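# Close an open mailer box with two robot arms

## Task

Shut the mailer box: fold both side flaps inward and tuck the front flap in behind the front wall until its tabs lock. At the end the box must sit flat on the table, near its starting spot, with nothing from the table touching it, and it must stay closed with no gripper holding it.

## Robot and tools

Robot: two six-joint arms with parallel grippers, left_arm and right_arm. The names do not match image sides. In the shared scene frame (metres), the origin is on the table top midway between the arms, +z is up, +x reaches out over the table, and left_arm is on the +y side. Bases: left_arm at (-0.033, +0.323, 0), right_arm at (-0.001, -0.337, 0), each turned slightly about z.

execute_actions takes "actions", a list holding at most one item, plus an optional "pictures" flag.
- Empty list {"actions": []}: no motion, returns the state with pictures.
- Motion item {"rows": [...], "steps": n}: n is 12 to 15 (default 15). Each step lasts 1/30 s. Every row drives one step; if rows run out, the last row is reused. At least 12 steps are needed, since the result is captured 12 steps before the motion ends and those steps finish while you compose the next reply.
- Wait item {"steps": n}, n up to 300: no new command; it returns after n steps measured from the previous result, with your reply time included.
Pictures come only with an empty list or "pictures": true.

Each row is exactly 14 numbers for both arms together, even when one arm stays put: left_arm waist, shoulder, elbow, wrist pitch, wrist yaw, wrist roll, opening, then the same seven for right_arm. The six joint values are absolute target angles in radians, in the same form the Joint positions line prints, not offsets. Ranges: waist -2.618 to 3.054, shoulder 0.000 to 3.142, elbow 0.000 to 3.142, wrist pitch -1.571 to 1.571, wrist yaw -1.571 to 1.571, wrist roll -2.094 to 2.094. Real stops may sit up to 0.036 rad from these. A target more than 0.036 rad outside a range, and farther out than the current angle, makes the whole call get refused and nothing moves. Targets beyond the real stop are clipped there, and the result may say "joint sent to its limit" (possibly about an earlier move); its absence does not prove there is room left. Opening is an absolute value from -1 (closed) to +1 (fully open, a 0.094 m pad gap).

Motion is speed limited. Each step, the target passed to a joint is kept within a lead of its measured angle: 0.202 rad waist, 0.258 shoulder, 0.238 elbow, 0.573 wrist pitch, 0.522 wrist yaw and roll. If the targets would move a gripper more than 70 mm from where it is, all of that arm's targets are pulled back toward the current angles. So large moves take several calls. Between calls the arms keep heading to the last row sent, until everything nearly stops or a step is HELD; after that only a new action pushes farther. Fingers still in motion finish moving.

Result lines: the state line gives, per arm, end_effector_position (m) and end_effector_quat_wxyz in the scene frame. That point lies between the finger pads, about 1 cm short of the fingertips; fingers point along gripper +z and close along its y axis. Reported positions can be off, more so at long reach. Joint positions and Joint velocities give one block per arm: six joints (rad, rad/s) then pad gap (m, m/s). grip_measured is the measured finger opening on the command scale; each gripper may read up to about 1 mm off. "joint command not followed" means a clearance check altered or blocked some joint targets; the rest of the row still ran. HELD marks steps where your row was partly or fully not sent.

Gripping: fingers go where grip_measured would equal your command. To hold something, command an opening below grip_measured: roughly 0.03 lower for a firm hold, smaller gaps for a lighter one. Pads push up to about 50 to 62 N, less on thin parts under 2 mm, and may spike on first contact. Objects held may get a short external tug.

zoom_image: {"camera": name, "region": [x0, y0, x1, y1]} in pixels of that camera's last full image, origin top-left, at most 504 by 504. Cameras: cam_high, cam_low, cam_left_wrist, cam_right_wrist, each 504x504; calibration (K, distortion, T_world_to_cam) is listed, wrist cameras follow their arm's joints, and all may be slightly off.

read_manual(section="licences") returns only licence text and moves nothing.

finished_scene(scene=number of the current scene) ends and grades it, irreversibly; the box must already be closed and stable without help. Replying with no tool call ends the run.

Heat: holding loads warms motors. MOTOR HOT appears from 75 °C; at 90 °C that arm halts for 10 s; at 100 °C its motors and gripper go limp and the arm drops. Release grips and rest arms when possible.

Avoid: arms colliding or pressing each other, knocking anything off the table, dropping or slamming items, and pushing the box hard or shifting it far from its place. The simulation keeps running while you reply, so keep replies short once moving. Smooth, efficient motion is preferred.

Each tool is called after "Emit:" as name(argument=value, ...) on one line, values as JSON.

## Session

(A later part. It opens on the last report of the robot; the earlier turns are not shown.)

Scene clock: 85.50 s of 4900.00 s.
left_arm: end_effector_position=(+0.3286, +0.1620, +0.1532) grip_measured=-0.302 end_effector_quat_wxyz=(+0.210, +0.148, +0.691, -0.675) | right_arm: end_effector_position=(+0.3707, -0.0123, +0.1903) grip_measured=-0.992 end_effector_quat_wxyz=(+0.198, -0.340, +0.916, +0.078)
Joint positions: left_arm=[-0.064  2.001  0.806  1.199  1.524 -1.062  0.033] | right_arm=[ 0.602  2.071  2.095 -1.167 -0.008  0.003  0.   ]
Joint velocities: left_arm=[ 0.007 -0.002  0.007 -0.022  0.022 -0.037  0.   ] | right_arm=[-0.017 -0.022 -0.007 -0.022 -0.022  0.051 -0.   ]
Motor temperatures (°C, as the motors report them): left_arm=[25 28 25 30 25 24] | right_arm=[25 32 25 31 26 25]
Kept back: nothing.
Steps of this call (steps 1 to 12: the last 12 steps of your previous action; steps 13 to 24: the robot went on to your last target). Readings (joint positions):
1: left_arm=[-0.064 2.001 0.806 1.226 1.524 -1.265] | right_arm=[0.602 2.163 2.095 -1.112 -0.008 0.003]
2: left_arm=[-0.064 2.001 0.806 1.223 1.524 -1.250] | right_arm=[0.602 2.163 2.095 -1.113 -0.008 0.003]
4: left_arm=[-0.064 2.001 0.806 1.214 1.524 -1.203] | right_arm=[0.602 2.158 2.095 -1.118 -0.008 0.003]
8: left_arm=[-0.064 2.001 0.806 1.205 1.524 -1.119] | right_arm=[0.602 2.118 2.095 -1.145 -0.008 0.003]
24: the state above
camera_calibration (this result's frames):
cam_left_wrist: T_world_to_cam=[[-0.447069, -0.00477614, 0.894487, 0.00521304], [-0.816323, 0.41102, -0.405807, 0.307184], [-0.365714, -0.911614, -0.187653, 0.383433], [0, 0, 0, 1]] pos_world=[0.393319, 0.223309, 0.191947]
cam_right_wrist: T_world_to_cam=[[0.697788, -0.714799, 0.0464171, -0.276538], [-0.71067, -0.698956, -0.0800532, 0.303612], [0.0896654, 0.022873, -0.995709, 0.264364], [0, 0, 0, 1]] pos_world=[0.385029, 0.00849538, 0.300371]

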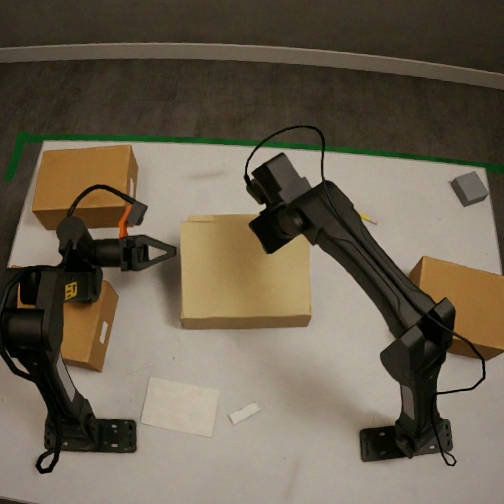

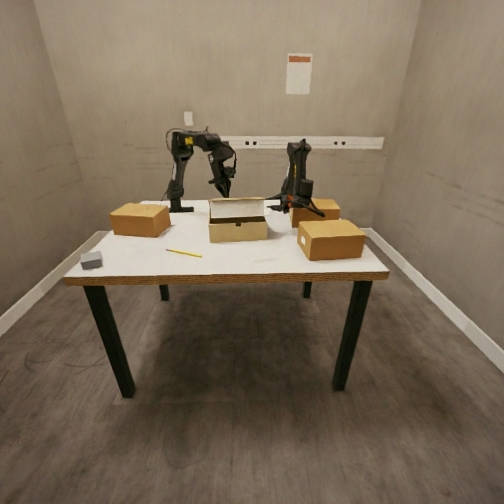

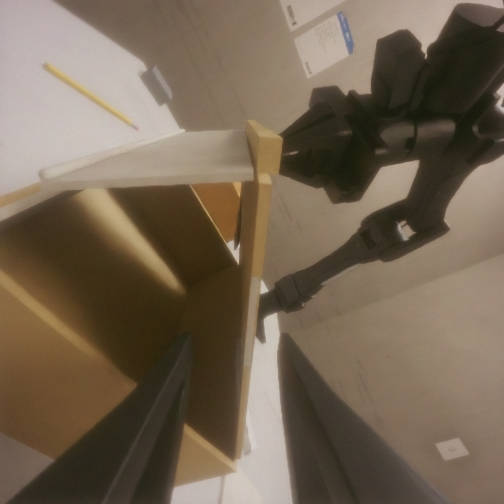

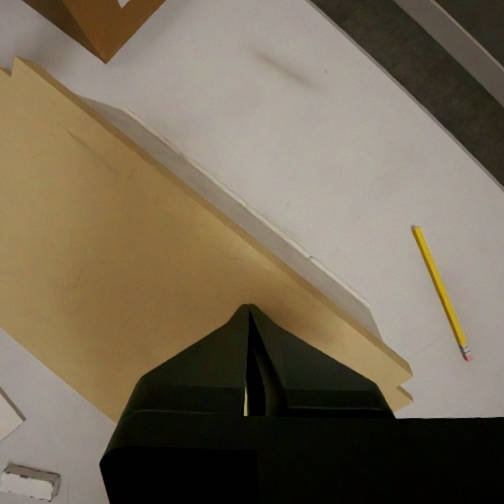

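Emit:
execute_actions(actions=[{"rows":[[-0.09,1.98,0.818,1.2,1.5,-1.05,-0.3,0.6,2.06,2.1,-1.18,0,0,-1],[-0.115,1.98,0.818,1.2,1.47,-1.05,-0.3,0.6,2.06,2.1,-1.18,0,0,-1],[-0.14,1.98,0.818,1.2,1.445,-1.05,-0.3,0.6,2.06,2.1,-1.18,0,0,-1],[-0.165,1.98,0.818,1.2,1.42,-1.05,-0.3,0.6,2.06,2.1,-1.18,0,0,-1],[-0.19,1.98,0.818,1.2,1.395,-1.05,-0.3,0.6,2.06,2.1,-1.18,0,0,-1],[-0.215,1.98,0.818,1.2,1.37,-1.05,-0.3,0.6,2.06,2.1,-1.18,0,0,-1],[-0.24,1.98,0.818,1.2,1.34,-1.05,-0.3,0.6,2.06,2.1,-1.18,0,0,-1],[-0.24,1.98,0.818,1.2,1.34,-1.05,-0.3,0.6,2.06,2.1,-1.18,0,0,-1],[-0.24,1.98,0.818,1.2,1.34,-1.05,-0.3,0.6,2.06,2.1,-1.18,0,0,-1],[-0.24,1.98,0.818,1.2,1.34,-1.05,-0.3,0.6,2.06,2.1,-1.18,0,0,-1],[-0.24,1.98,0.818,1.2,1.34,-1.05,-0.3,0.6,2.06,2.1,-1.18,0,0,-1],[-0.24,1.98,0.818,1.2,1.34,-1.05,-0.45,0.6,2.06,2.1,-1.18,0,0,-1],[-0.24,1.98,0.818,1.2,1.34,-1.05,-0.6,0.6,2.06,2.1,-1.18,0,0,-1],[-0.24,1.98,0.818,1.2,1.34,-1.05,-0.8,0.6,2.06,2.1,-1.18,0,0,-1],[-0.24,1.98,0.818,1.2,1.34,-1.05,-0.97,0.6,2.06,2.1,-1.18,0,0,-1]]}])

Emit:
execute_actions(actions=[{"rows":[[-0.24,1.98,0.818,1.2,1.34,-1.05,-0.97,0.6,2.06,2.1,-1.18,0,0,-1],[-0.24,1.98,0.818,1.2,1.34,-1.05,-0.97,0.6,2.06,2.1,-1.18,0,0,-1],[-0.24,1.98,0.818,1.2,1.34,-1.05,-0.97,0.6,2.03,2.1,-1.18,0,0,-1],[-0.24,1.98,0.818,1.2,1.34,-1.05,-0.97,0.58,2.0,2.1,-1.15,0,0,-1],[-0.24,1.98,0.818,1.2,1.34,-1.05,-0.97,0.55,1.96,2.08,-1.1,-0.03,0,-1],[-0.24,1.98,0.818,1.2,1.34,-1.05,-0.97,0.5,1.93,2.05,-1.02,-0.08,0,-1],[-0.24,1.98,0.818,1.2,1.34,-1.05,-0.97,0.44,1.9,2.01,-0.93,-0.14,0,-1],[-0.24,1.98,0.818,1.2,1.34,-1.05,-0.97,0.38,1.9,1.97,-0.84,-0.21,0,-1],[-0.24,1.98,0.818,1.2,1.34,-1.05,-0.97,0.32,1.9,1.93,-0.75,-0.28,0,-1],[-0.24,1.98,0.818,1.2,1.34,-1.05,-0.97,0.26,1.9,1.89,-0.66,-0.35,-0.05,-1],[-0.24,1.98,0.818,1.2,1.34,-1.05,-0.97,0.2,1.9,1.85,-0.57,-0.42,-0.1,-1],[-0.24,1.98,0.818,1.2,1.34,-1.05,-0.97,0.14,1.9,1.81,-0.48,-0.49,-0.15,-1],[-0.24,1.98,0.818,1.2,1.34,-1.05,-0.97,0.08,1.9,1.77,-0.39,-0.56,-0.2,-1],[-0.24,1.98,0.818,1.2,1.34,-1.05,-0.97,0.02,1.9,1.73,-0.3,-0.63,-0.25,-1],[-0.24,1.98,0.818,1.2,1.34,-1.05,-0.97,-0.03,1.9,1.69,-0.21,-0.7,-0.3,-1]]}])

Emit:
execute_actions(actions=[{"rows":[[-0.24,1.98,0.818,1.2,1.34,-1.05,-0.97,-0.04,1.9,1.65,-0.12,-0.77,-0.3,-1],[-0.24,1.98,0.818,1.2,1.34,-1.05,-0.97,-0.04,1.9,1.61,-0.03,-0.84,-0.3,-1],[-0.24,1.98,0.818,1.2,1.34,-1.05,-0.97,-0.04,1.9,1.57,0.06,-0.91,-0.3,-1],[-0.24,1.98,0.818,1.2,1.34,-1.05,-0.97,-0.04,1.9,1.53,0.15,-0.98,-0.3,-1],[-0.24,1.98,0.818,1.2,1.34,-1.05,-0.97,-0.04,1.91,1.49,0.24,-1.05,-0.3,-1],[-0.24,1.98,0.818,1.2,1.34,-1.05,-0.97,-0.04,1.92,1.45,0.33,-1.12,-0.3,-1],[-0.24,1.98,0.818,1.2,1.34,-1.05,-0.97,-0.04,1.93,1.41,0.42,-1.19,-0.3,-1],[-0.24,1.98,0.818,1.2,1.34,-1.05,-0.97,-0.04,1.94,1.37,0.51,-1.26,-0.3,-1],[-0.24,1.98,0.818,1.2,1.34,-1.05,-0.97,-0.04,1.95,1.33,0.6,-1.33,-0.3,-1],[-0.24,1.98,0.818,1.2,1.34,-1.05,-0.97,-0.04,1.96,1.28,0.69,-1.4,-0.3,-1],[-0.24,1.98,0.818,1.2,1.34,-1.05,-0.97,-0.04,1.97,1.23,0.78,-1.46,-0.3,-1],[-0.24,1.98,0.818,1.2,1.34,-1.05,-0.97,-0.04,1.98,1.18,0.85,-1.51,-0.3,-1],[-0.24,1.98,0.818,1.2,1.34,-1.05,-0.97,-0.04,1.99,1.13,0.9,-1.55,-0.3,-1],[-0.24,1.98,0.818,1.2,1.34,-1.05,-0.97,-0.04,2.0,1.09,0.93,-1.55,-0.3,-1],[-0.24,1.98,0.818,1.2,1.34,-1.05,-0.97,-0.04,2.0,1.07,0.95,-1.55,-0.3,-1]]}])

Emit:
execute_actions(actions=[{"rows":[[-0.24,1.98,0.818,1.2,1.34,-1.05,-0.97,-0.04,2.0,1.07,0.95,-1.55,-0.3,-1],[-0.24,1.98,0.818,1.2,1.34,-1.05,-0.97,-0.04,2.0,1.07,0.95,-1.55,-0.3,-1],[-0.24,1.98,0.818,1.2,1.34,-1.05,-0.97,-0.04,2.0,1.07,0.97,-1.55,-0.3,-1],[-0.24,1.98,0.818,1.2,1.34,-1.05,-0.97,-0.04,2.01,1.07,0.99,-1.55,-0.3,-1],[-0.24,1.98,0.818,1.2,1.34,-1.05,-0.97,-0.04,2.03,1.07,1.01,-1.55,-0.3,-1],[-0.24,1.98,0.818,1.2,1.34,-1.05,-0.97,-0.04,2.05,1.07,1.03,-1.55,-0.3,-1],[-0.24,1.98,0.818,1.2,1.34,-1.05,-0.97,-0.04,2.07,1.07,1.05,-1.55,-0.3,-1],[-0.24,1.98,0.818,1.2,1.34,-1.05,-0.97,-0.04,2.09,1.07,1.07,-1.55,-0.3,-1],[-0.24,1.98,0.818,1.2,1.34,-1.05,-0.97,-0.04,2.11,1.07,1.09,-1.55,-0.3,-1],[-0.24,1.98,0.818,1.2,1.34,-1.05,-0.97,-0.04,2.13,1.07,1.1,-1.55,-0.3,-1],[-0.24,1.98,0.818,1.2,1.34,-1.05,-0.97,-0.04,2.145,1.07,1.1,-1.55,-0.3,-1]],"steps":15}])

Emit:
execute_actions(actions=[{"steps":24}], pictures=true)

Scene clock: 89.50 s of 4900.00 s.
left_arm: end_effector_position=(+0.3299, +0.1564, +0.1532) grip_measured=-0.302 end_effector_quat_wxyz=(+0.213, +0.147, +0.692, -0.674) | right_arm: end_effector_position=(+0.3706, -0.0124, +0.1902) grip_measured=-0.992 end_effector_quat_wxyz=(+0.197, -0.340, +0.916, +0.078)
Joint positions: left_arm=[-0.081  2.001  0.806  1.198  1.502 -1.06   0.033] | right_arm=[ 0.602  2.071  2.095 -1.168 -0.008  0.003  0.   ]
Joint velocities: left_arm=[-0.374 -0.017 -0.002  0.037 -0.403  0.022 -0.001] | right_arm=[-0.002  0.032 -0.007 -0.037 -0.007  0.022 -0.001]
Motor temperatures (°C, as the motors report them): left_arm=[25 28 25 30 25 24] | right_arm=[25 32 25 31 26 25]
Steps of this call (steps 1 to 30: the robot went on to your last target; steps 31 to 90: nothing new was sent; then 0.90 s passed at rest; steps 91 to 93: the first 3 steps of this action). Readings (joint positions):
91: left_arm=[-0.066 2.001 0.806 1.198 1.522 -1.060] | right_arm=[0.602 2.071 2.095 -1.168 -0.008 0.003]
92: left_arm=[-0.070 2.001 0.806 1.198 1.514 -1.060] | right_arm=[0.602 2.071 2.095 -1.168 -0.008 0.003]
93: the state above

Scene clock: 90.00 s of 4900.00 s.
left_arm: end_effector_position=(+0.3231, +0.0983, +0.1533) grip_measured=-0.940 end_effector_quat_wxyz=(+0.206, +0.155, +0.690, -0.677) | right_arm: end_effector_position=(+0.3705, -0.0125, +0.1905) grip_measured=-0.992 end_effector_quat_wxyz=(+0.198, -0.340, +0.916, +0.078)
Joint positions: left_arm=[-0.248  2.001  0.806  1.198  1.355 -1.059  0.003] | right_arm=[ 0.602  2.07   2.095 -1.168 -0.008  0.003  0.   ]
Joint velocities: left_arm=[-0.002 -0.012 -0.012 -0.037 -0.051  0.007 -0.   ] | right_arm=[-0.012 -0.012 -0.002  0.007  0.051  0.037 -0.   ]
Motor temperatures (°C, as the motors report them): left_arm=[25 28 25 30 25 24] | right_arm=[25 32 25 31 26 25]
Steps of this call (steps 1 to 12: the last 12 steps of your previous action; steps 13 to 15: the first 3 steps of this action). Readings (joint positions):
13: left_arm=[-0.248 2.001 0.806 1.198 1.359 -1.059] | right_arm=[0.602 2.071 2.095 -1.168 -0.008 0.003]
14: left_arm=[-0.248 2.001 0.806 1.198 1.357 -1.059] | right_arm=[0.602 2.071 2.095 -1.168 -0.008 0.003]
15: the state above

Scene clock: 90.50 s of 4900.00 s.
left_arm: end_effector_position=(+0.3239, +0.0983, +0.1533) grip_measured=-0.940 end_effector_quat_wxyz=(+0.208, +0.153, +0.690, -0.676) | right_arm: end_effector_position=(+0.5306, -0.1889, +0.2416) grip_measured=-0.992 end_effector_quat_wxyz=(+0.468, -0.262, +0.811, +0.232)
Joint positions: left_arm=[-0.248  2.001  0.806  1.198  1.351 -1.058  0.003] | right_arm=[-0.025  1.912  1.647 -0.317 -0.6   -0.208  0.   ]
Joint velocities: left_arm=[-0.007  0.002  0.007 -0.066 -0.125 -0.037 -0.001] | right_arm=[-1.414  0.11  -1.321  2.484 -1.692 -0.608  0.   ]
Motor temperatures (°C, as the motors report them): left_arm=[25 28 25 30 25 24] | right_arm=[25 32 25 31 26 25]
Steps of this call (steps 1 to 12: the last 12 steps of your previous action; steps 13 to 15: the first 3 steps of this action). Readings (joint positions):
13: left_arm=[-0.248 2.001 0.806 1.198 1.351 -1.058] | right_arm=[0.089 1.906 1.742 -0.494 -0.477 -0.161]
14: left_arm=[-0.248 2.001 0.806 1.198 1.351 -1.058] | right_arm=[0.028 1.909 1.694 -0.405 -0.540 -0.187]
15: the state above

Scene clock: 91.00 s of 4900.00 s.
left_arm: end_effector_position=(+0.3239, +0.0983, +0.1533) grip_measured=-0.940 end_effector_quat_wxyz=(+0.208, +0.153, +0.690, -0.676) | right_arm: end_effector_position=(+0.3984, -0.1270, +0.1773) grip_measured=-0.992 end_effector_quat_wxyz=(+0.536, -0.530, +0.477, +0.452)
Joint positions: left_arm=[-0.248  2.001  0.806  1.198  1.351 -1.058  0.003] | right_arm=[-0.033  2.019  1.065  0.798 -1.459 -0.293  0.   ]
Joint velocities: left_arm=[ 0.002 -0.017 -0.017  0.007 -0.051 -0.051 -0.001] | right_arm=[ 0.002  0.261 -0.261  0.813 -0.491 -0.095 -0.001]
Motor temperatures (°C, as the motors report them): left_arm=[25 28 25 30 25 24] | right_arm=[25 32 25 31 26 25]
Steps of this call (steps 1 to 12: the last 12 steps of your previous action; steps 13 to 15: the first 3 steps of this action). Readings (joint positions):
13: left_arm=[-0.248 2.001 0.806 1.198 1.351 -1.058] | right_arm=[-0.033 1.996 1.100 0.739 -1.410 -0.291]
14: left_arm=[-0.248 2.001 0.806 1.198 1.351 -1.058] | right_arm=[-0.033 2.009 1.078 0.771 -1.437 -0.292]
15: the state above

Scene clock: 91.80 s of 4900.00 s.
left_arm: end_effector_position=(+0.3239, +0.0983, +0.1533) grip_measured=-0.940 end_effector_quat_wxyz=(+0.208, +0.153, +0.690, -0.676) | right_arm: end_effector_position=(+0.3914, -0.1265, +0.1448) grip_measured=-0.992 end_effector_quat_wxyz=(+0.554, -0.574, +0.413, +0.439)
Joint positions: left_arm=[-0.248  2.001  0.806  1.198  1.351 -1.058  0.003] | right_arm=[-0.033  2.162  1.06   1.083 -1.539 -0.296  0.   ]
Joint velocities: left_arm=[-0.002  0.012 -0.002  0.037 -0.095 -0.007 -0.001] | right_arm=[ 0.002  0.007 -0.007  0.095 -0.007 -0.066 -0.   ]
Motor temperatures (°C, as the motors report them): left_arm=[25 28 25 30 25 24] | right_arm=[25 32 25 31 26 25]
Kept back: nothing.
Steps of this call (steps 1 to 12: the last 12 steps of your previous action; steps 13 to 24: the robot went on to your last target). Readings (joint positions):
1: left_arm=[-0.248 2.001 0.806 1.198 1.351 -1.058] | right_arm=[-0.033 2.027 1.060 0.825 -1.476 -0.293]
2: left_arm=[-0.248 2.001 0.806 1.198 1.351 -1.058] | right_arm=[-0.033 2.033 1.060 0.853 -1.489 -0.294]
4: left_arm=[-0.248 2.001 0.806 1.198 1.351 -1.058] | right_arm=[-0.033 2.043 1.060 0.917 -1.507 -0.294]
8: left_arm=[-0.248 2.001 0.806 1.198 1.351 -1.058] | right_arm=[-0.033 2.099 1.060 1.023 -1.527 -0.296]
24: the state above
camera_calibration (this result's frames):
cam_left_wrist: T_world_to_cam=[[-0.450457, 0.000179708, 0.892798, 0.00358856], [-0.810513, 0.419246, -0.409025, 0.327357], [-0.374375, -0.907873, -0.188707, 0.326282], [0, 0, 0, 1]] pos_world=[0.389095, 0.158979, 0.192265]
cam_right_wrist: T_world_to_cam=[[0.937942, 0.017859, 0.346331, -0.415245], [0.332843, -0.326737, -0.884567, -0.00997956], [0.0973615, 0.944947, -0.312404, 0.234501], [0, 0, 0, 1]] pos_world=[0.369966, -0.217436, 0.208244]

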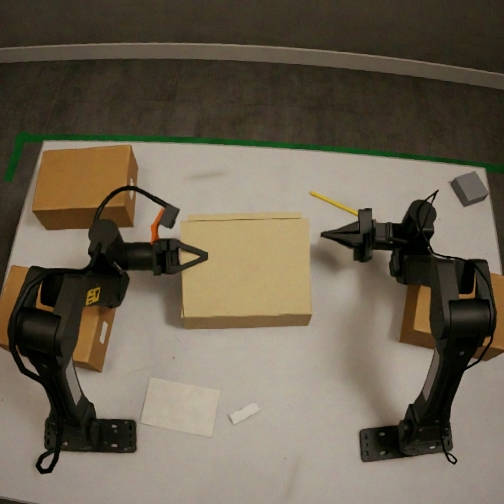

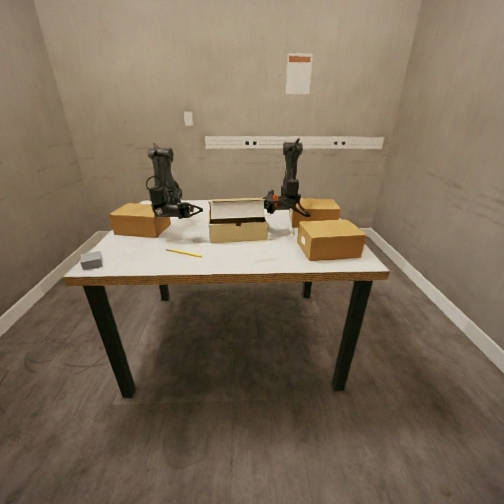

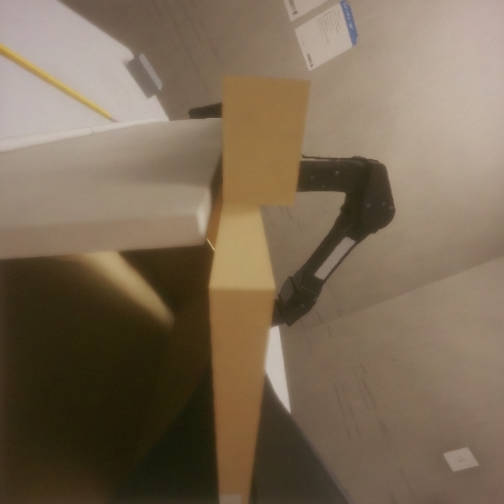

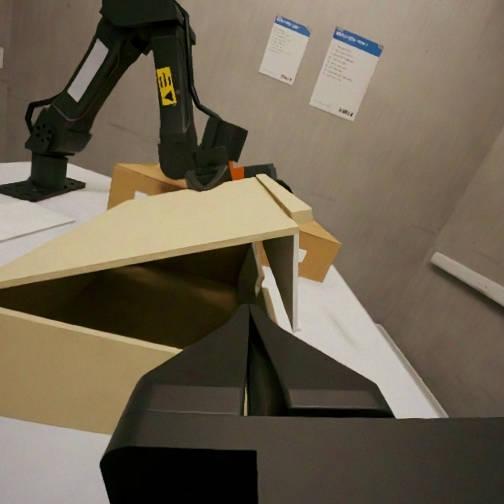

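Emit:
execute_actions(actions=[{"rows":[[-0.24,1.98,0.818,1.2,1.34,-1.05,-0.97,-0.02,2.165,1.085,1.1,-1.53,-0.3,-1],[-0.24,1.98,0.818,1.2,1.34,-1.05,-0.97,0.0,2.17,1.09,1.1,-1.51,-0.3,-1],[-0.24,1.98,0.818,1.2,1.34,-1.05,-0.97,0.02,2.175,1.095,1.1,-1.49,-0.3,-1],[-0.24,1.98,0.818,1.2,1.34,-1.05,-0.97,0.04,2.18,1.1,1.1,-1.47,-0.3,-1],[-0.24,1.98,0.818,1.2,1.34,-1.05,-0.97,0.06,2.185,1.105,1.1,-1.45,-0.3,-1],[-0.24,1.98,0.818,1.2,1.34,-1.05,-0.97,0.08,2.19,1.11,1.1,-1.43,-0.3,-1],[-0.24,1.98,0.818,1.2,1.34,-1.05,-0.97,0.1,2.19,1.115,1.1,-1.41,-0.3,-1],[-0.24,1.98,0.818,1.2,1.34,-1.05,-0.97,0.12,2.195,1.12,1.1,-1.4,-0.3,-1]],"steps":13}])

Emit:
execute_actions(actions=[{"rows":[[-0.24,1.98,0.818,1.2,1.35,-1.05,-0.97,0.12,2.205,1.145,1.09,-1.4,-0.35,-1],[-0.24,1.98,0.818,1.2,1.35,-1.05,-0.97,0.12,2.22,1.17,1.08,-1.4,-0.4,-1],[-0.24,1.98,0.818,1.2,1.35,-1.05,-0.97,0.115,2.235,1.195,1.065,-1.4,-0.45,-1],[-0.24,1.98,0.818,1.2,1.36,-1.05,-0.97,0.11,2.25,1.22,1.05,-1.4,-0.5,-1],[-0.24,1.98,0.818,1.2,1.36,-1.05,-0.97,0.11,2.26,1.245,1.035,-1.4,-0.57,-1],[-0.24,1.98,0.818,1.2,1.36,-1.05,-0.97,0.105,2.27,1.27,1.02,-1.4,-0.64,-1],[-0.24,1.98,0.818,1.2,1.36,-1.05,-0.97,0.1,2.28,1.295,1.005,-1.4,-0.72,-1],[-0.24,1.98,0.818,1.2,1.36,-1.05,-0.97,0.1,2.285,1.32,0.99,-1.4,-0.8,-1],[-0.24,1.98,0.818,1.2,1.36,-1.05,-0.97,0.1,2.29,1.34,0.97,-1.4,-0.88,-1],[-0.24,1.98,0.818,1.2,1.36,-1.05,-0.97,0.1,2.29,1.36,0.95,-1.4,-0.96,-1],[-0.24,1.98,0.818,1.2,1.36,-1.05,-0.97,0.1,2.29,1.38,0.93,-1.4,-1.04,-1],[-0.24,1.98,0.818,1.2,1.36,-1.05,-0.97,0.1,2.29,1.4,0.91,-1.4,-1.12,-1],[-0.24,1.98,0.818,1.2,1.36,-1.05,-0.97,0.1,2.29,1.42,0.89,-1.4,-1.2,-1],[-0.24,1.98,0.818,1.2,1.36,-1.05,-0.97,0.1,2.29,1.44,0.875,-1.4,-1.27,-1],[-0.24,1.98,0.818,1.2,1.36,-1.05,-0.97,0.1,2.29,1.455,0.87,-1.4,-1.33,-1]]}])

Emit:
execute_actions(actions=[{"steps":24}], pictures=true)

Scene clock: 93.87 s of 4900.00 s.
left_arm: end_effector_position=(+0.3239, +0.0983, +0.1533) grip_measured=-0.940 end_effector_quat_wxyz=(+0.208, +0.153, +0.690, -0.676) | right_arm: end_effector_position=(+0.3914, -0.1265, +0.1450) grip_measured=-0.992 end_effector_quat_wxyz=(+0.555, -0.575, +0.413, +0.438)
Joint positions: left_arm=[-0.248  2.001  0.806  1.198  1.351 -1.058  0.003] | right_arm=[-0.033  2.162  1.06   1.085 -1.54  -0.296  0.   ]
Joint velocities: left_arm=[-0.017  0.002  0.002 -0.007 -0.007  0.125  0.001] | right_arm=[ 0.017 -0.017 -0.002  0.007 -0.007  0.007  0.   ]
Motor temperatures (°C, as the motors report them): left_arm=[25 29 25 30 25 24] | right_arm=[25 32 25 31 26 25]
Steps of this call (steps 1 to 30: the robot went on to your last target; steps 31 to 61: nothing new was sent; step 62: the first step of this action). Readings (joint positions):
62: the state above

Scene clock: 94.37 s of 4900.00 s.
left_arm: end_effector_position=(+0.3239, +0.0983, +0.1533) grip_measured=-0.940 end_effector_quat_wxyz=(+0.208, +0.153, +0.690, -0.676) | right_arm: end_effector_position=(+0.3861, -0.0587, +0.1418) grip_measured=-0.992 end_effector_quat_wxyz=(+0.559, -0.597, +0.379, +0.434)
Joint positions: left_arm=[-0.248  2.001  0.806  1.198  1.351 -1.058  0.003] | right_arm=[ 0.131  2.213  1.129  1.086 -1.424 -0.343  0.   ]
Joint velocities: left_arm=[ 0.002 -0.002 -0.007 -0.066 -0.022 -0.081  0.001] | right_arm=[-0.046  0.305  0.637 -0.022  0.051 -0.769 -0.   ]
Motor temperatures (°C, as the motors report them): left_arm=[25 29 25 30 25 24] | right_arm=[25 32 25 31 26 25]
Steps of this call (steps 1 to 12: the last 12 steps of your previous action; steps 13 to 15: the first 3 steps of this action). Readings (joint positions):
13: left_arm=[-0.248 2.001 0.806 1.198 1.351 -1.058] | right_arm=[0.134 2.198 1.098 1.087 -1.427 -0.304]
14: left_arm=[-0.248 2.001 0.806 1.198 1.351 -1.058] | right_arm=[0.132 2.204 1.109 1.087 -1.426 -0.320]
15: the state above

Scene clock: 95.17 s of 4900.00 s.
left_arm: end_effector_position=(+0.3259, +0.0991, +0.1537) grip_measured=-0.940 end_effector_quat_wxyz=(+0.214, +0.152, +0.690, -0.675) | right_arm: end_effector_position=(+0.4467, -0.0552, +0.1675) grip_measured=-0.992 end_effector_quat_wxyz=(+0.700, -0.703, +0.064, +0.108)
Joint positions: left_arm=[-0.246  2.001  0.806  1.202  1.343 -1.054  0.003] | right_arm=[ 0.109  2.303  1.43   0.889 -1.414 -1.311  0.   ]
Joint velocities: left_arm=[ 0.002  0.002  0.002 -0.022 -0.051  0.037 -0.001] | right_arm=[ 0.012 -0.002 -0.002 -0.081 -0.095 -0.168 -0.002]
Motor temperatures (°C, as the motors report them): left_arm=[25 29 25 30 25 24] | right_arm=[25 32 25 31 26 25]
Kept back: nothing.
Steps of this call (steps 1 to 12: the last 12 steps of your previous action; steps 13 to 24: the robot went on to your last target). Readings (joint positions):
1: left_arm=[-0.248 2.001 0.806 1.198 1.351 -1.057] | right_arm=[0.129 2.225 1.153 1.084 -1.422 -0.371]
2: left_arm=[-0.248 2.001 0.806 1.198 1.352 -1.057] | right_arm=[0.127 2.237 1.178 1.079 -1.420 -0.407]
4: left_arm=[-0.248 2.001 0.806 1.198 1.352 -1.057] | right_arm=[0.121 2.262 1.229 1.062 -1.416 -0.499]
8: left_arm=[-0.248 2.001 0.806 1.198 1.347 -1.056] | right_arm=[0.110 2.296 1.317 1.008 -1.415 -0.749]
24: the state above
camera_calibration (this result's frames):
cam_left_wrist: T_world_to_cam=[[-0.457521, -0.00430016, 0.889188, 0.00737036], [-0.811511, 0.410796, -0.415567, 0.330915], [-0.363488, -0.911717, -0.191437, 0.32507], [0, 0, 0, 1]] pos_world=[0.390072, 0.160465, 0.193194]
cam_right_wrist: T_world_to_cam=[[0.166881, -0.0172866, 0.985825, -0.240841], [0.945192, -0.28179, -0.164944, -0.376651], [0.280647, 0.95932, -0.0306863, 0.0406188], [0, 0, 0, 1]] pos_world=[0.3848, -0.149266, 0.176547]

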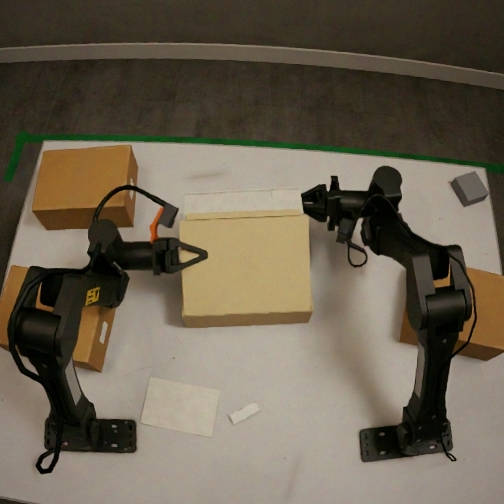

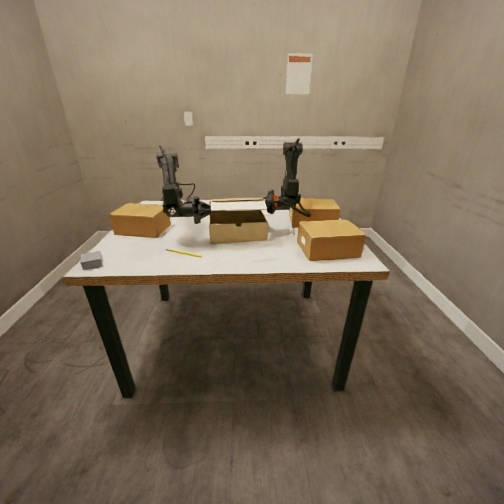

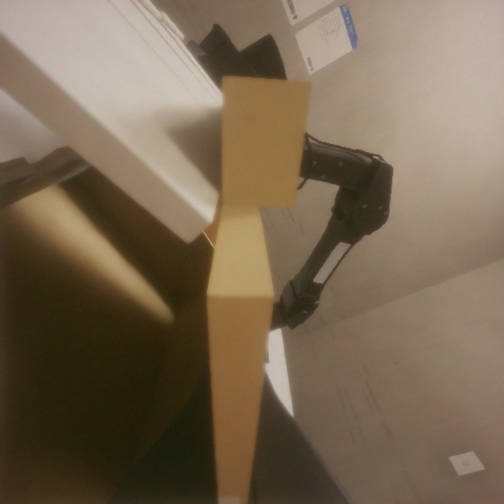

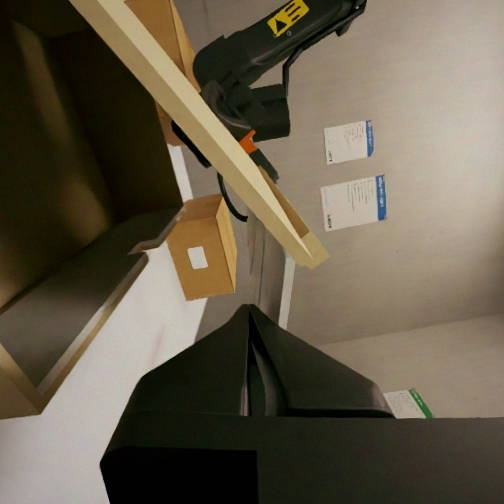

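Emit:
execute_actions(actions=[{"rows":[[-0.24,1.99,0.818,1.19,1.36,-1.06,-0.97,0.1,2.275,1.455,0.865,-1.4,-1.38,-1],[-0.24,1.99,0.818,1.19,1.36,-1.06,-0.97,0.1,2.265,1.455,0.86,-1.4,-1.43,-1],[-0.24,1.99,0.818,1.19,1.36,-1.06,-0.97,0.1,2.255,1.455,0.85,-1.4,-1.48,-1],[-0.24,1.99,0.818,1.19,1.36,-1.06,-0.97,0.1,2.245,1.455,0.84,-1.4,-1.53,-1],[-0.24,1.99,0.818,1.19,1.36,-1.06,-0.97,0.1,2.235,1.455,0.83,-1.4,-1.58,-1],[-0.24,1.99,0.818,1.19,1.36,-1.06,-0.97,0.1,2.225,1.455,0.82,-1.4,-1.63,-1],[-0.24,1.99,0.818,1.19,1.36,-1.06,-0.97,0.1,2.215,1.455,0.81,-1.4,-1.68,-1]],"steps":15}])

Emit:
execute_actions(actions=[{"rows":[[-0.24,1.99,0.818,1.19,1.36,-1.06,-0.97,0.1,2.215,1.455,0.81,-1.4,-1.68,-1],[-0.24,1.99,0.818,1.19,1.36,-1.06,-0.97,0.1,2.215,1.455,0.81,-1.4,-1.68,-1],[-0.24,1.99,0.818,1.19,1.36,-1.06,-0.97,0.1,2.215,1.455,0.81,-1.4,-1.68,-1],[-0.24,1.99,0.818,1.19,1.36,-1.06,-0.97,0.085,2.215,1.455,0.81,-1.42,-1.68,-1],[-0.24,1.99,0.818,1.19,1.36,-1.06,-0.97,0.07,2.215,1.455,0.81,-1.44,-1.68,-1],[-0.24,1.99,0.818,1.19,1.36,-1.06,-0.97,0.055,2.215,1.455,0.81,-1.46,-1.68,-1],[-0.24,1.99,0.818,1.19,1.36,-1.06,-0.97,0.04,2.215,1.455,0.81,-1.48,-1.68,-1],[-0.24,1.99,0.818,1.19,1.36,-1.06,-0.97,0.025,2.215,1.455,0.81,-1.5,-1.68,-1],[-0.24,1.99,0.818,1.19,1.36,-1.06,-0.97,0.01,2.215,1.455,0.81,-1.52,-1.6,-1],[-0.24,1.99,0.818,1.19,1.36,-1.06,-0.97,-0.005,2.215,1.455,0.81,-1.54,-1.5,-1],[-0.24,1.99,0.818,1.19,1.36,-1.06,-0.97,-0.02,2.215,1.455,0.81,-1.55,-1.3,-1],[-0.24,1.99,0.818,1.19,1.36,-1.06,-0.97,-0.02,2.215,1.455,0.81,-1.55,-1.1,-1],[-0.24,1.99,0.818,1.19,1.36,-1.06,-0.97,-0.02,2.215,1.455,0.81,-1.55,-0.9,-1],[-0.24,1.99,0.818,1.19,1.36,-1.06,-0.97,-0.02,2.215,1.455,0.81,-1.55,-0.7,-1],[-0.24,1.99,0.818,1.19,1.36,-1.06,-0.97,-0.02,2.215,1.455,0.81,-1.55,-0.5,-1]]}], pictures=true)

Emit:
execute_actions(actions=[{"steps":30}], pictures=true)

Scene clock: 96.90 s of 4900.00 s.
left_arm: end_effector_position=(+0.3258, +0.0991, +0.1537) grip_measured=-0.940 end_effector_quat_wxyz=(+0.214, +0.153, +0.690, -0.675) | right_arm: end_effector_position=(+0.4469, -0.0552, +0.1671) grip_measured=-0.992 end_effector_quat_wxyz=(+0.702, -0.705, +0.044, +0.087)
Joint positions: left_arm=[-0.246  2.001  0.806  1.202  1.343 -1.054  0.003] | right_arm=[ 0.109  2.302  1.43   0.88  -1.412 -1.377  0.   ]
Joint velocities: left_arm=[-0.027 -0.017  0.007 -0.081 -0.022 -0.022 -0.001] | right_arm=[ 0.002 -0.042 -0.002 -0.168 -0.007 -0.681 -0.001]
Motor temperatures (°C, as the motors report them): left_arm=[25 29 25 30 25 24] | right_arm=[25 32 25 31 26 25]
Steps of this call (steps 1 to 30: the robot went on to your last target; steps 31 to 49: nothing new was sent; steps 50 to 52: the first 3 steps of this action). Readings (joint positions):
50: left_arm=[-0.246 2.001 0.806 1.202 1.343 -1.054] | right_arm=[0.109 2.303 1.430 0.885 -1.413 -1.338]
51: left_arm=[-0.246 2.001 0.806 1.202 1.343 -1.054] | right_arm=[0.109 2.303 1.430 0.884 -1.413 -1.354]
52: the state above

Scene clock: 97.40 s of 4900.00 s.
left_arm: end_effector_position=(+0.3242, +0.0990, +0.1540) grip_measured=-0.940 end_effector_quat_wxyz=(+0.212, +0.157, +0.689, -0.675) | right_arm: end_effector_position=(+0.4451, -0.0559, +0.1891) grip_measured=-0.992 end_effector_quat_wxyz=(+0.708, -0.704, -0.057, -0.019)
Joint positions: left_arm=[-0.246  2.001  0.806  1.205  1.352 -1.054  0.003] | right_arm=[ 0.109  2.244  1.43   0.826 -1.404 -1.667  0.   ]
Joint velocities: left_arm=[0.002 0.007 0.002 0.022 0.022 0.037 0.   ] | right_arm=[ 0.012 -0.017 -0.022 -0.037  0.037 -0.066  0.001]
Motor temperatures (°C, as the motors report them): left_arm=[25 29 25 30 25 24] | right_arm=[25 32 25 31 26 25]
Steps of this call (steps 1 to 12: the last 12 steps of your previous action; steps 13 to 15: the first 3 steps of this action). Readings (joint positions):
13: left_arm=[-0.246 2.001 0.806 1.205 1.352 -1.054] | right_arm=[0.109 2.244 1.430 0.827 -1.405 -1.659]
14: left_arm=[-0.246 2.001 0.806 1.205 1.352 -1.054] | right_arm=[0.109 2.244 1.430 0.826 -1.405 -1.664]
15: the state above
camera_calibration (this result's frames):
cam_left_wrist: T_world_to_cam=[[-0.459899, 0.000397584, 0.887971, 0.00680277], [-0.806451, 0.41836, -0.417866, 0.327695], [-0.371658, -0.908281, -0.192083, 0.32679], [0, 0, 0, 1]] pos_world=[0.388853, 0.15972, 0.193663]
cam_right_wrist: T_world_to_cam=[[-0.182272, -0.03691, 0.982555, -0.106993], [0.942417, -0.29154, 0.163874, -0.433233], [0.280405, 0.955846, 0.0879241, 0.019833], [0, 0, 0, 1]] pos_world=[0.383223, -0.149211, 0.174379]

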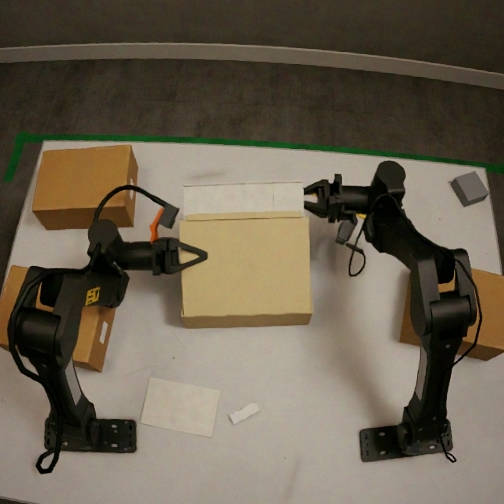

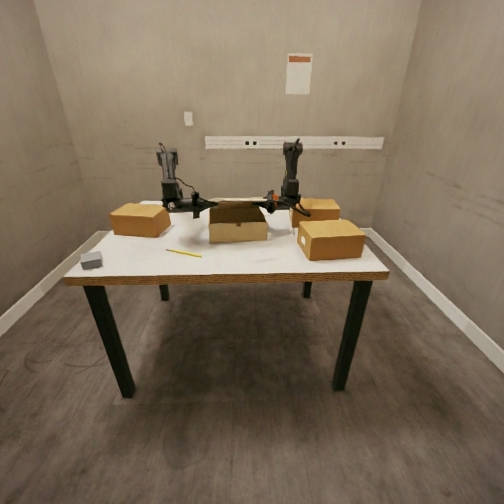

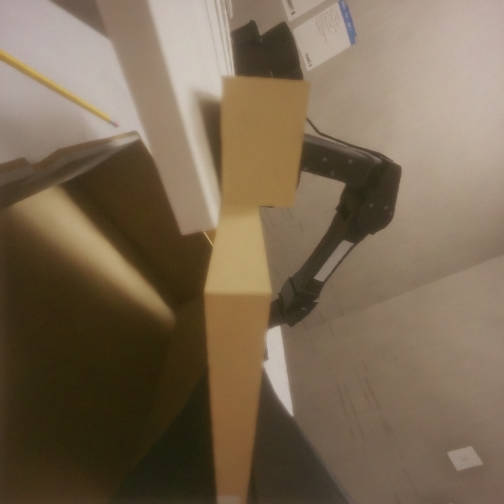

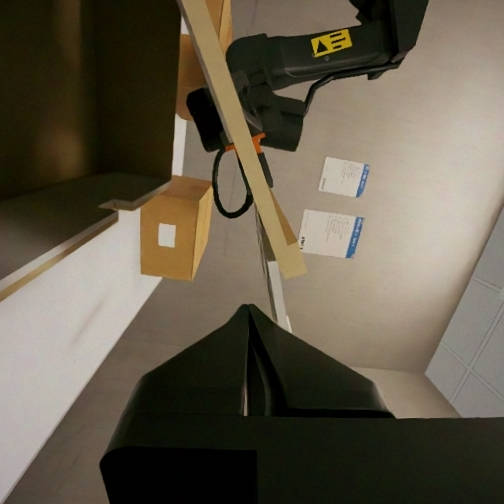

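Scene clock: 98.40 s of 4900.00 s.
left_arm: end_effector_position=(+0.3239, +0.0990, +0.1533) grip_measured=-0.940 end_effector_quat_wxyz=(+0.209, +0.155, +0.690, -0.676) | right_arm: end_effector_position=(+0.4554, -0.1194, +0.1887) grip_measured=-0.992 end_effector_quat_wxyz=(+0.605, -0.622, +0.335, +0.366)
Joint positions: left_arm=[-0.246  2.001  0.806  1.199  1.354 -1.054  0.003] | right_arm=[-0.029  2.244  1.43   0.824 -1.54  -0.522  0.   ]
Joint velocities: left_arm=[ 0.007  0.012 -0.012 -0.007 -0.037 -0.037 -0.   ] | right_arm=[-0.002 -0.002 -0.002 -0.051 -0.007  0.125 -0.001]
Motor temperatures (°C, as the motors report them): left_arm=[25 29 25 30 25 24] | right_arm=[25 32 26 31 26 25]
Kept back: nothing.
Steps of this call (steps 1 to 12: the last 12 steps of your previous action; steps 13 to 30: the robot went on to your last target). Readings (joint positions):
1: left_arm=[-0.246 2.001 0.806 1.205 1.352 -1.054] | right_arm=[0.107 2.244 1.430 0.825 -1.404 -1.670]
2: left_arm=[-0.246 2.001 0.806 1.205 1.352 -1.054] | right_arm=[0.105 2.244 1.430 0.824 -1.408 -1.672]
4: left_arm=[-0.246 2.001 0.806 1.205 1.352 -1.054] | right_arm=[0.090 2.244 1.430 0.824 -1.424 -1.675]
8: left_arm=[-0.246 2.001 0.806 1.204 1.354 -1.054] | right_arm=[0.028 2.244 1.430 0.824 -1.480 -1.585]
30: the state above
camera_calibration (this result's frames):
cam_left_wrist: T_world_to_cam=[[-0.453848, 0.000317187, 0.891079, 0.00488063], [-0.808634, 0.419956, -0.412006, 0.326844], [-0.374344, -0.907545, -0.19034, 0.327065], [0, 0, 0, 1]] pos_world=[0.388947, 0.159564, 0.192566]
cam_right_wrist: T_world_to_cam=[[0.820004, 0.01614, 0.57213, -0.479661], [0.547502, -0.313493, -0.775863, -0.106781], [0.166836, 0.949453, -0.265903, 0.195383], [0, 0, 0, 1]] pos_world=[0.41919, -0.211241, 0.243533]

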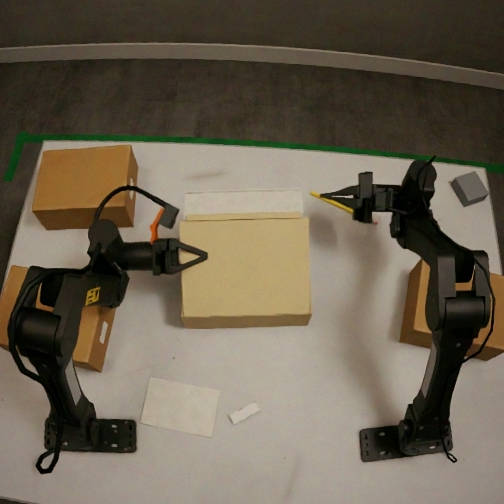

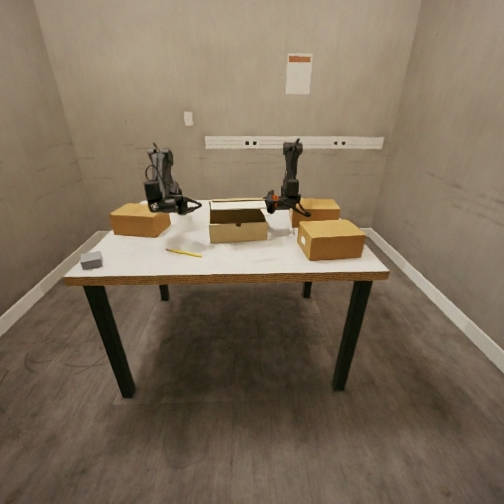

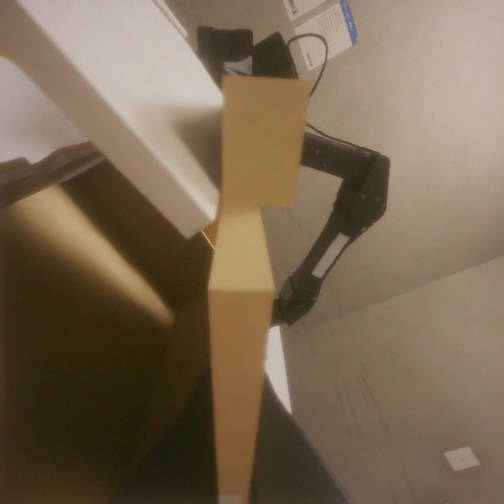

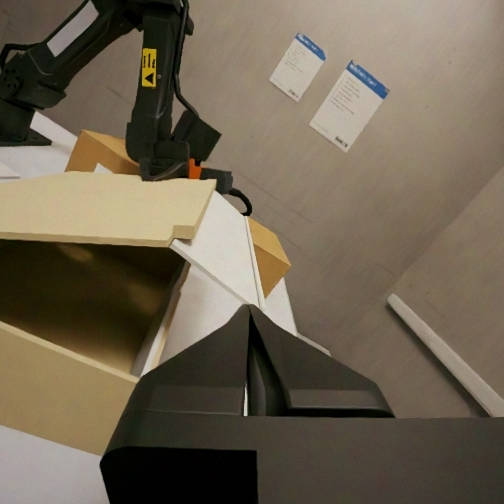

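Emit:
execute_actions(actions=[])

Scene clock: 100.27 s of 4900.00 s.
left_arm: end_effector_position=(+0.3239, +0.0990, +0.1533) grip_measured=-0.940 end_effector_quat_wxyz=(+0.209, +0.155, +0.690, -0.676) | right_arm: end_effector_position=(+0.4552, -0.1194, +0.1887) grip_measured=-0.992 end_effector_quat_wxyz=(+0.602, -0.620, +0.339, +0.371)
Joint positions: left_arm=[-0.246  2.001  0.806  1.199  1.354 -1.054  0.003] | right_arm=[-0.029  2.244  1.43   0.824 -1.54  -0.508  0.   ]
Joint velocities: left_arm=[ 0.002 -0.012  0.002 -0.007 -0.007 -0.022  0.   ] | right_arm=[-0.012  0.002 -0.002  0.051  0.066  0.022  0.001]
Motor temperatures (°C, as the motors report them): left_arm=[25 29 25 30 25 24] | right_arm=[25 33 26 31 26 25]
Kept back: nothing.
Steps of this call (steps 1 to 30: the robot went on to your last target; steps 31 to 56: nothing new was sent). Readings (joint positions):
1: left_arm=[-0.246 2.001 0.806 1.199 1.354 -1.054] | right_arm=[-0.029 2.244 1.430 0.824 -1.540 -0.519]
2: left_arm=[-0.246 2.001 0.806 1.199 1.354 -1.054] | right_arm=[-0.029 2.244 1.430 0.824 -1.540 -0.517]
4: left_arm=[-0.246 2.001 0.806 1.199 1.354 -1.054] | right_arm=[-0.029 2.244 1.430 0.824 -1.540 -0.514]
8: left_arm=[-0.246 2.001 0.806 1.199 1.354 -1.054] | right_arm=[-0.029 2.244 1.430 0.824 -1.540 -0.510]
56: the state above
All arms were judged still, so your last target was given up. Only a new action makes them travel on or press farther. Fingers that are still opening or closing keep moving.
camera_calibration (this result's frames):
cam_left_wrist: T_world_to_cam=[[-0.453848, 0.000317187, 0.891079, 0.00488063], [-0.808634, 0.419956, -0.412006, 0.326844], [-0.374344, -0.907545, -0.19034, 0.327065], [0, 0, 0, 1]] pos_world=[0.388947, 0.159564, 0.192566]
cam_right_wrist: T_world_to_cam=[[0.827974, 0.0171842, 0.560503, -0.480858], [0.536754, -0.313645, -0.783277, -0.100436], [0.162339, 0.949385, -0.268913, 0.19802], [0, 0, 0, 1]] pos_world=[0.419901, -0.211235, 0.244103]

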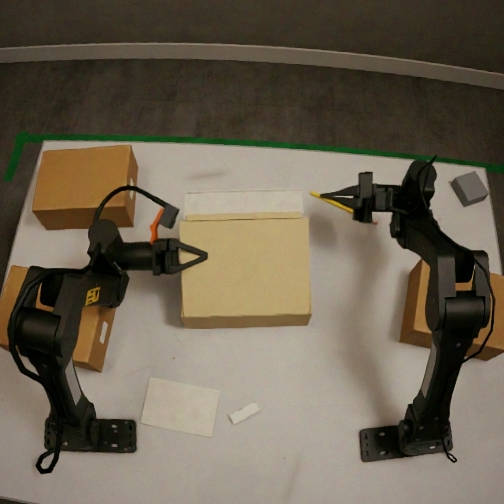

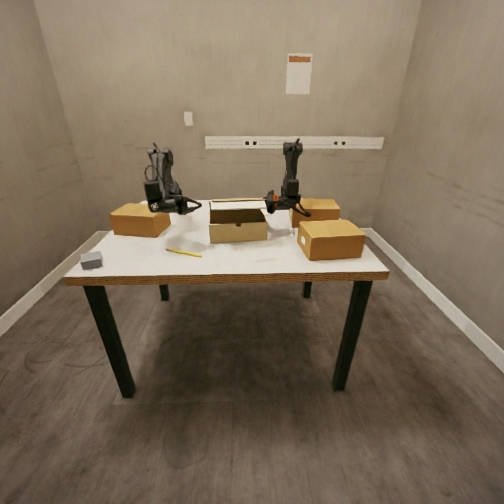

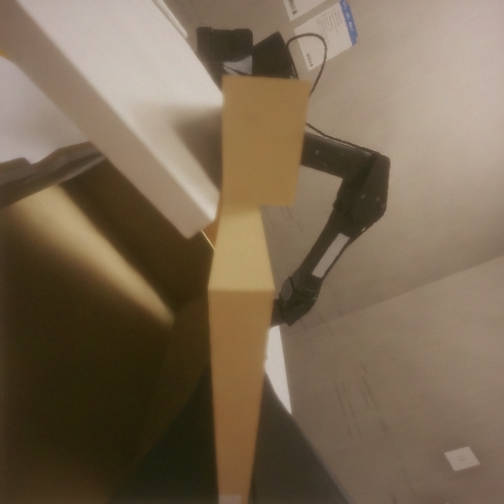

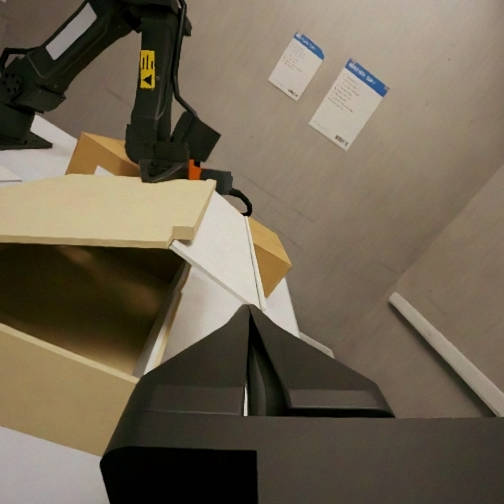

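Raise a bit, then insert.

Emit:
execute_actions(actions=[{"rows":[[-0.24,1.99,0.818,1.19,1.36,-1.06,-0.97,-0.02,2.19,1.46,0.78,-1.55,-0.8,-1],[-0.24,1.99,0.818,1.19,1.36,-1.06,-0.97,-0.02,2.16,1.46,0.75,-1.55,-1.2,-1]],"steps":15}])

Emit:
execute_actions(actions=[{"rows":[[-0.24,1.99,0.818,1.19,1.36,-1.06,-0.97,0.0,2.16,1.46,0.75,-1.53,-1.2,-1],[-0.24,1.99,0.818,1.19,1.36,-1.06,-0.97,0.02,2.16,1.46,0.75,-1.51,-1.2,-1],[-0.24,1.99,0.818,1.19,1.36,-1.06,-0.97,0.04,2.16,1.46,0.75,-1.49,-1.2,-1],[-0.24,1.99,0.818,1.19,1.36,-1.06,-0.97,0.06,2.16,1.46,0.75,-1.47,-1.2,-1],[-0.24,1.99,0.818,1.19,1.36,-1.06,-0.97,0.08,2.16,1.46,0.75,-1.45,-1.2,-1],[-0.24,1.99,0.818,1.19,1.36,-1.06,-0.97,0.10,2.16,1.46,0.75,-1.43,-1.2,-1]],"steps":15}])

Emit:
execute_actions(actions=[{"steps":25}], pictures=true)

Scene clock: 101.20 s of 4900.00 s.
left_arm: end_effector_position=(+0.3239, +0.0990, +0.1533) grip_measured=-0.940 end_effector_quat_wxyz=(+0.209, +0.155, +0.690, -0.676) | right_arm: end_effector_position=(+0.4540, -0.1195, +0.1938) grip_measured=-0.992 end_effector_quat_wxyz=(+0.639, -0.654, +0.270, +0.303)
Joint positions: left_arm=[-0.246  2.001  0.806  1.199  1.354 -1.054  0.003] | right_arm=[-0.029  2.228  1.43   0.794 -1.541 -0.741  0.   ]
Joint velocities: left_arm=[ 0.002  0.012 -0.012 -0.037 -0.022  0.007  0.001] | right_arm=[ 0.007 -0.276 -0.012 -0.242  0.007 -2.908 -0.002]
Motor temperatures (°C, as the motors report them): left_arm=[25 29 25 30 25 24] | right_arm=[25 33 26 31 26 25]
Steps of this call (steps 1 to 25: nothing new was sent; steps 26 to 28: the first 3 steps of this action). Readings (joint positions):
26: left_arm=[-0.246 2.001 0.806 1.199 1.354 -1.054] | right_arm=[-0.029 2.242 1.430 0.819 -1.540 -0.551]
27: left_arm=[-0.246 2.001 0.806 1.199 1.354 -1.054] | right_arm=[-0.029 2.236 1.430 0.805 -1.541 -0.641]
28: the state above

Scene clock: 101.70 s of 4900.00 s.
left_arm: end_effector_position=(+0.3239, +0.0990, +0.1533) grip_measured=-0.940 end_effector_quat_wxyz=(+0.209, +0.155, +0.690, -0.676) | right_arm: end_effector_position=(+0.4497, -0.1140, +0.2173) grip_measured=-0.992 end_effector_quat_wxyz=(+0.693, -0.699, +0.105, +0.144)
Joint positions: left_arm=[-0.246  2.001  0.806  1.199  1.354 -1.054  0.003] | right_arm=[-0.016  2.178  1.439  0.773 -1.532 -1.183  0.   ]
Joint velocities: left_arm=[ 0.007 -0.002 -0.002 -0.066 -0.066 -0.022 -0.001] | right_arm=[ 0.227 -0.002 -0.012 -0.051  0.227 -0.081 -0.   ]
Motor temperatures (°C, as the motors report them): left_arm=[25 29 25 30 25 24] | right_arm=[25 33 26 31 26 25]
Steps of this call (steps 1 to 12: the last 12 steps of your previous action; steps 13 to 15: the first 3 steps of this action). Readings (joint positions):
13: left_arm=[-0.246 2.001 0.806 1.199 1.354 -1.054] | right_arm=[-0.027 2.178 1.439 0.774 -1.541 -1.175]
14: left_arm=[-0.246 2.001 0.806 1.199 1.354 -1.054] | right_arm=[-0.024 2.178 1.439 0.774 -1.538 -1.180]
15: the state above

Scene clock: 102.53 s of 4900.00 s.
left_arm: end_effector_position=(+0.3239, +0.0990, +0.1533) grip_measured=-0.940 end_effector_quat_wxyz=(+0.209, +0.155, +0.690, -0.676) | right_arm: end_effector_position=(+0.4347, -0.0576, +0.2176) grip_measured=-0.992 end_effector_quat_wxyz=(+0.692, -0.700, +0.089, +0.151)
Joint positions: left_arm=[-0.246  2.001  0.806  1.199  1.354 -1.054  0.003] | right_arm=[ 0.108  2.178  1.439  0.77  -1.441 -1.199  0.   ]
Joint velocities: left_arm=[-0.002 -0.017 -0.007 -0.007  0.022 -0.022 -0.   ] | right_arm=[ 0.012  0.012 -0.022 -0.066  0.007 -0.051  0.001]
Motor temperatures (°C, as the motors report them): left_arm=[25 29 25 30 25 24] | right_arm=[25 33 26 31 26 25]
Kept back: nothing.
Steps of this call (steps 1 to 12: the last 12 steps of your previous action; steps 13 to 25: the robot went on to your last target). Readings (joint positions):
1: left_arm=[-0.246 2.001 0.806 1.199 1.354 -1.054] | right_arm=[-0.004 2.178 1.439 0.773 -1.522 -1.187]
2: left_arm=[-0.246 2.001 0.806 1.199 1.354 -1.054] | right_arm=[0.012 2.178 1.439 0.772 -1.510 -1.189]
4: left_arm=[-0.246 2.001 0.806 1.199 1.354 -1.054] | right_arm=[0.054 2.178 1.439 0.771 -1.484 -1.193]
8: left_arm=[-0.246 2.001 0.806 1.199 1.354 -1.054] | right_arm=[0.115 2.178 1.439 0.771 -1.459 -1.197]
25: the state above
camera_calibration (this result's frames):
cam_left_wrist: T_world_to_cam=[[-0.453848, 0.000317187, 0.891079, 0.00488063], [-0.808634, 0.419956, -0.412006, 0.326844], [-0.374344, -0.907545, -0.19034, 0.327065], [0, 0, 0, 1]] pos_world=[0.388947, 0.159564, 0.192566]
cam_right_wrist: T_world_to_cam=[[0.261688, -0.00593173, 0.965134, -0.324303], [0.931989, -0.25833, -0.254288, -0.331125], [0.250832, 0.966038, -0.0620735, 0.0679965], [0, 0, 0, 1]] pos_world=[0.376415, -0.153151, 0.233016]

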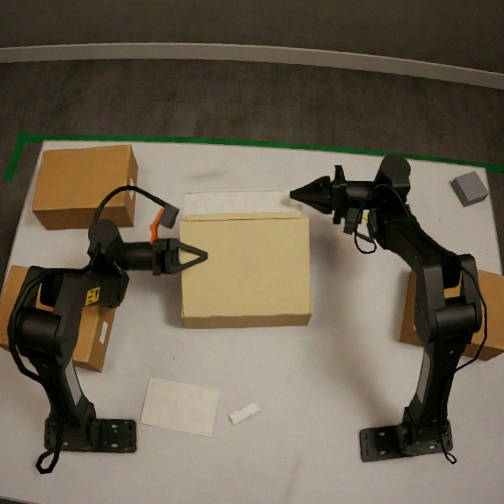

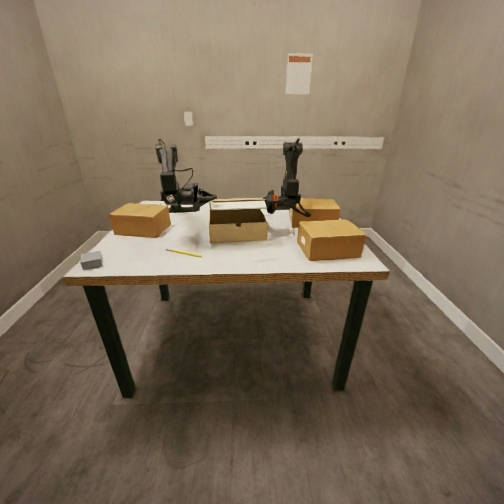

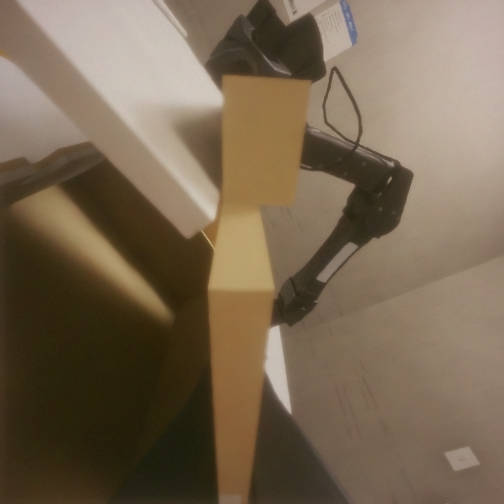

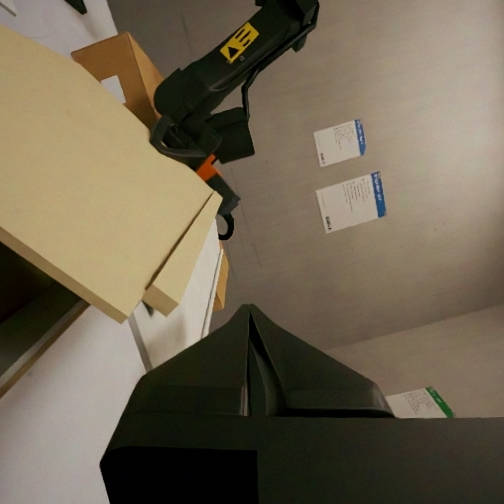

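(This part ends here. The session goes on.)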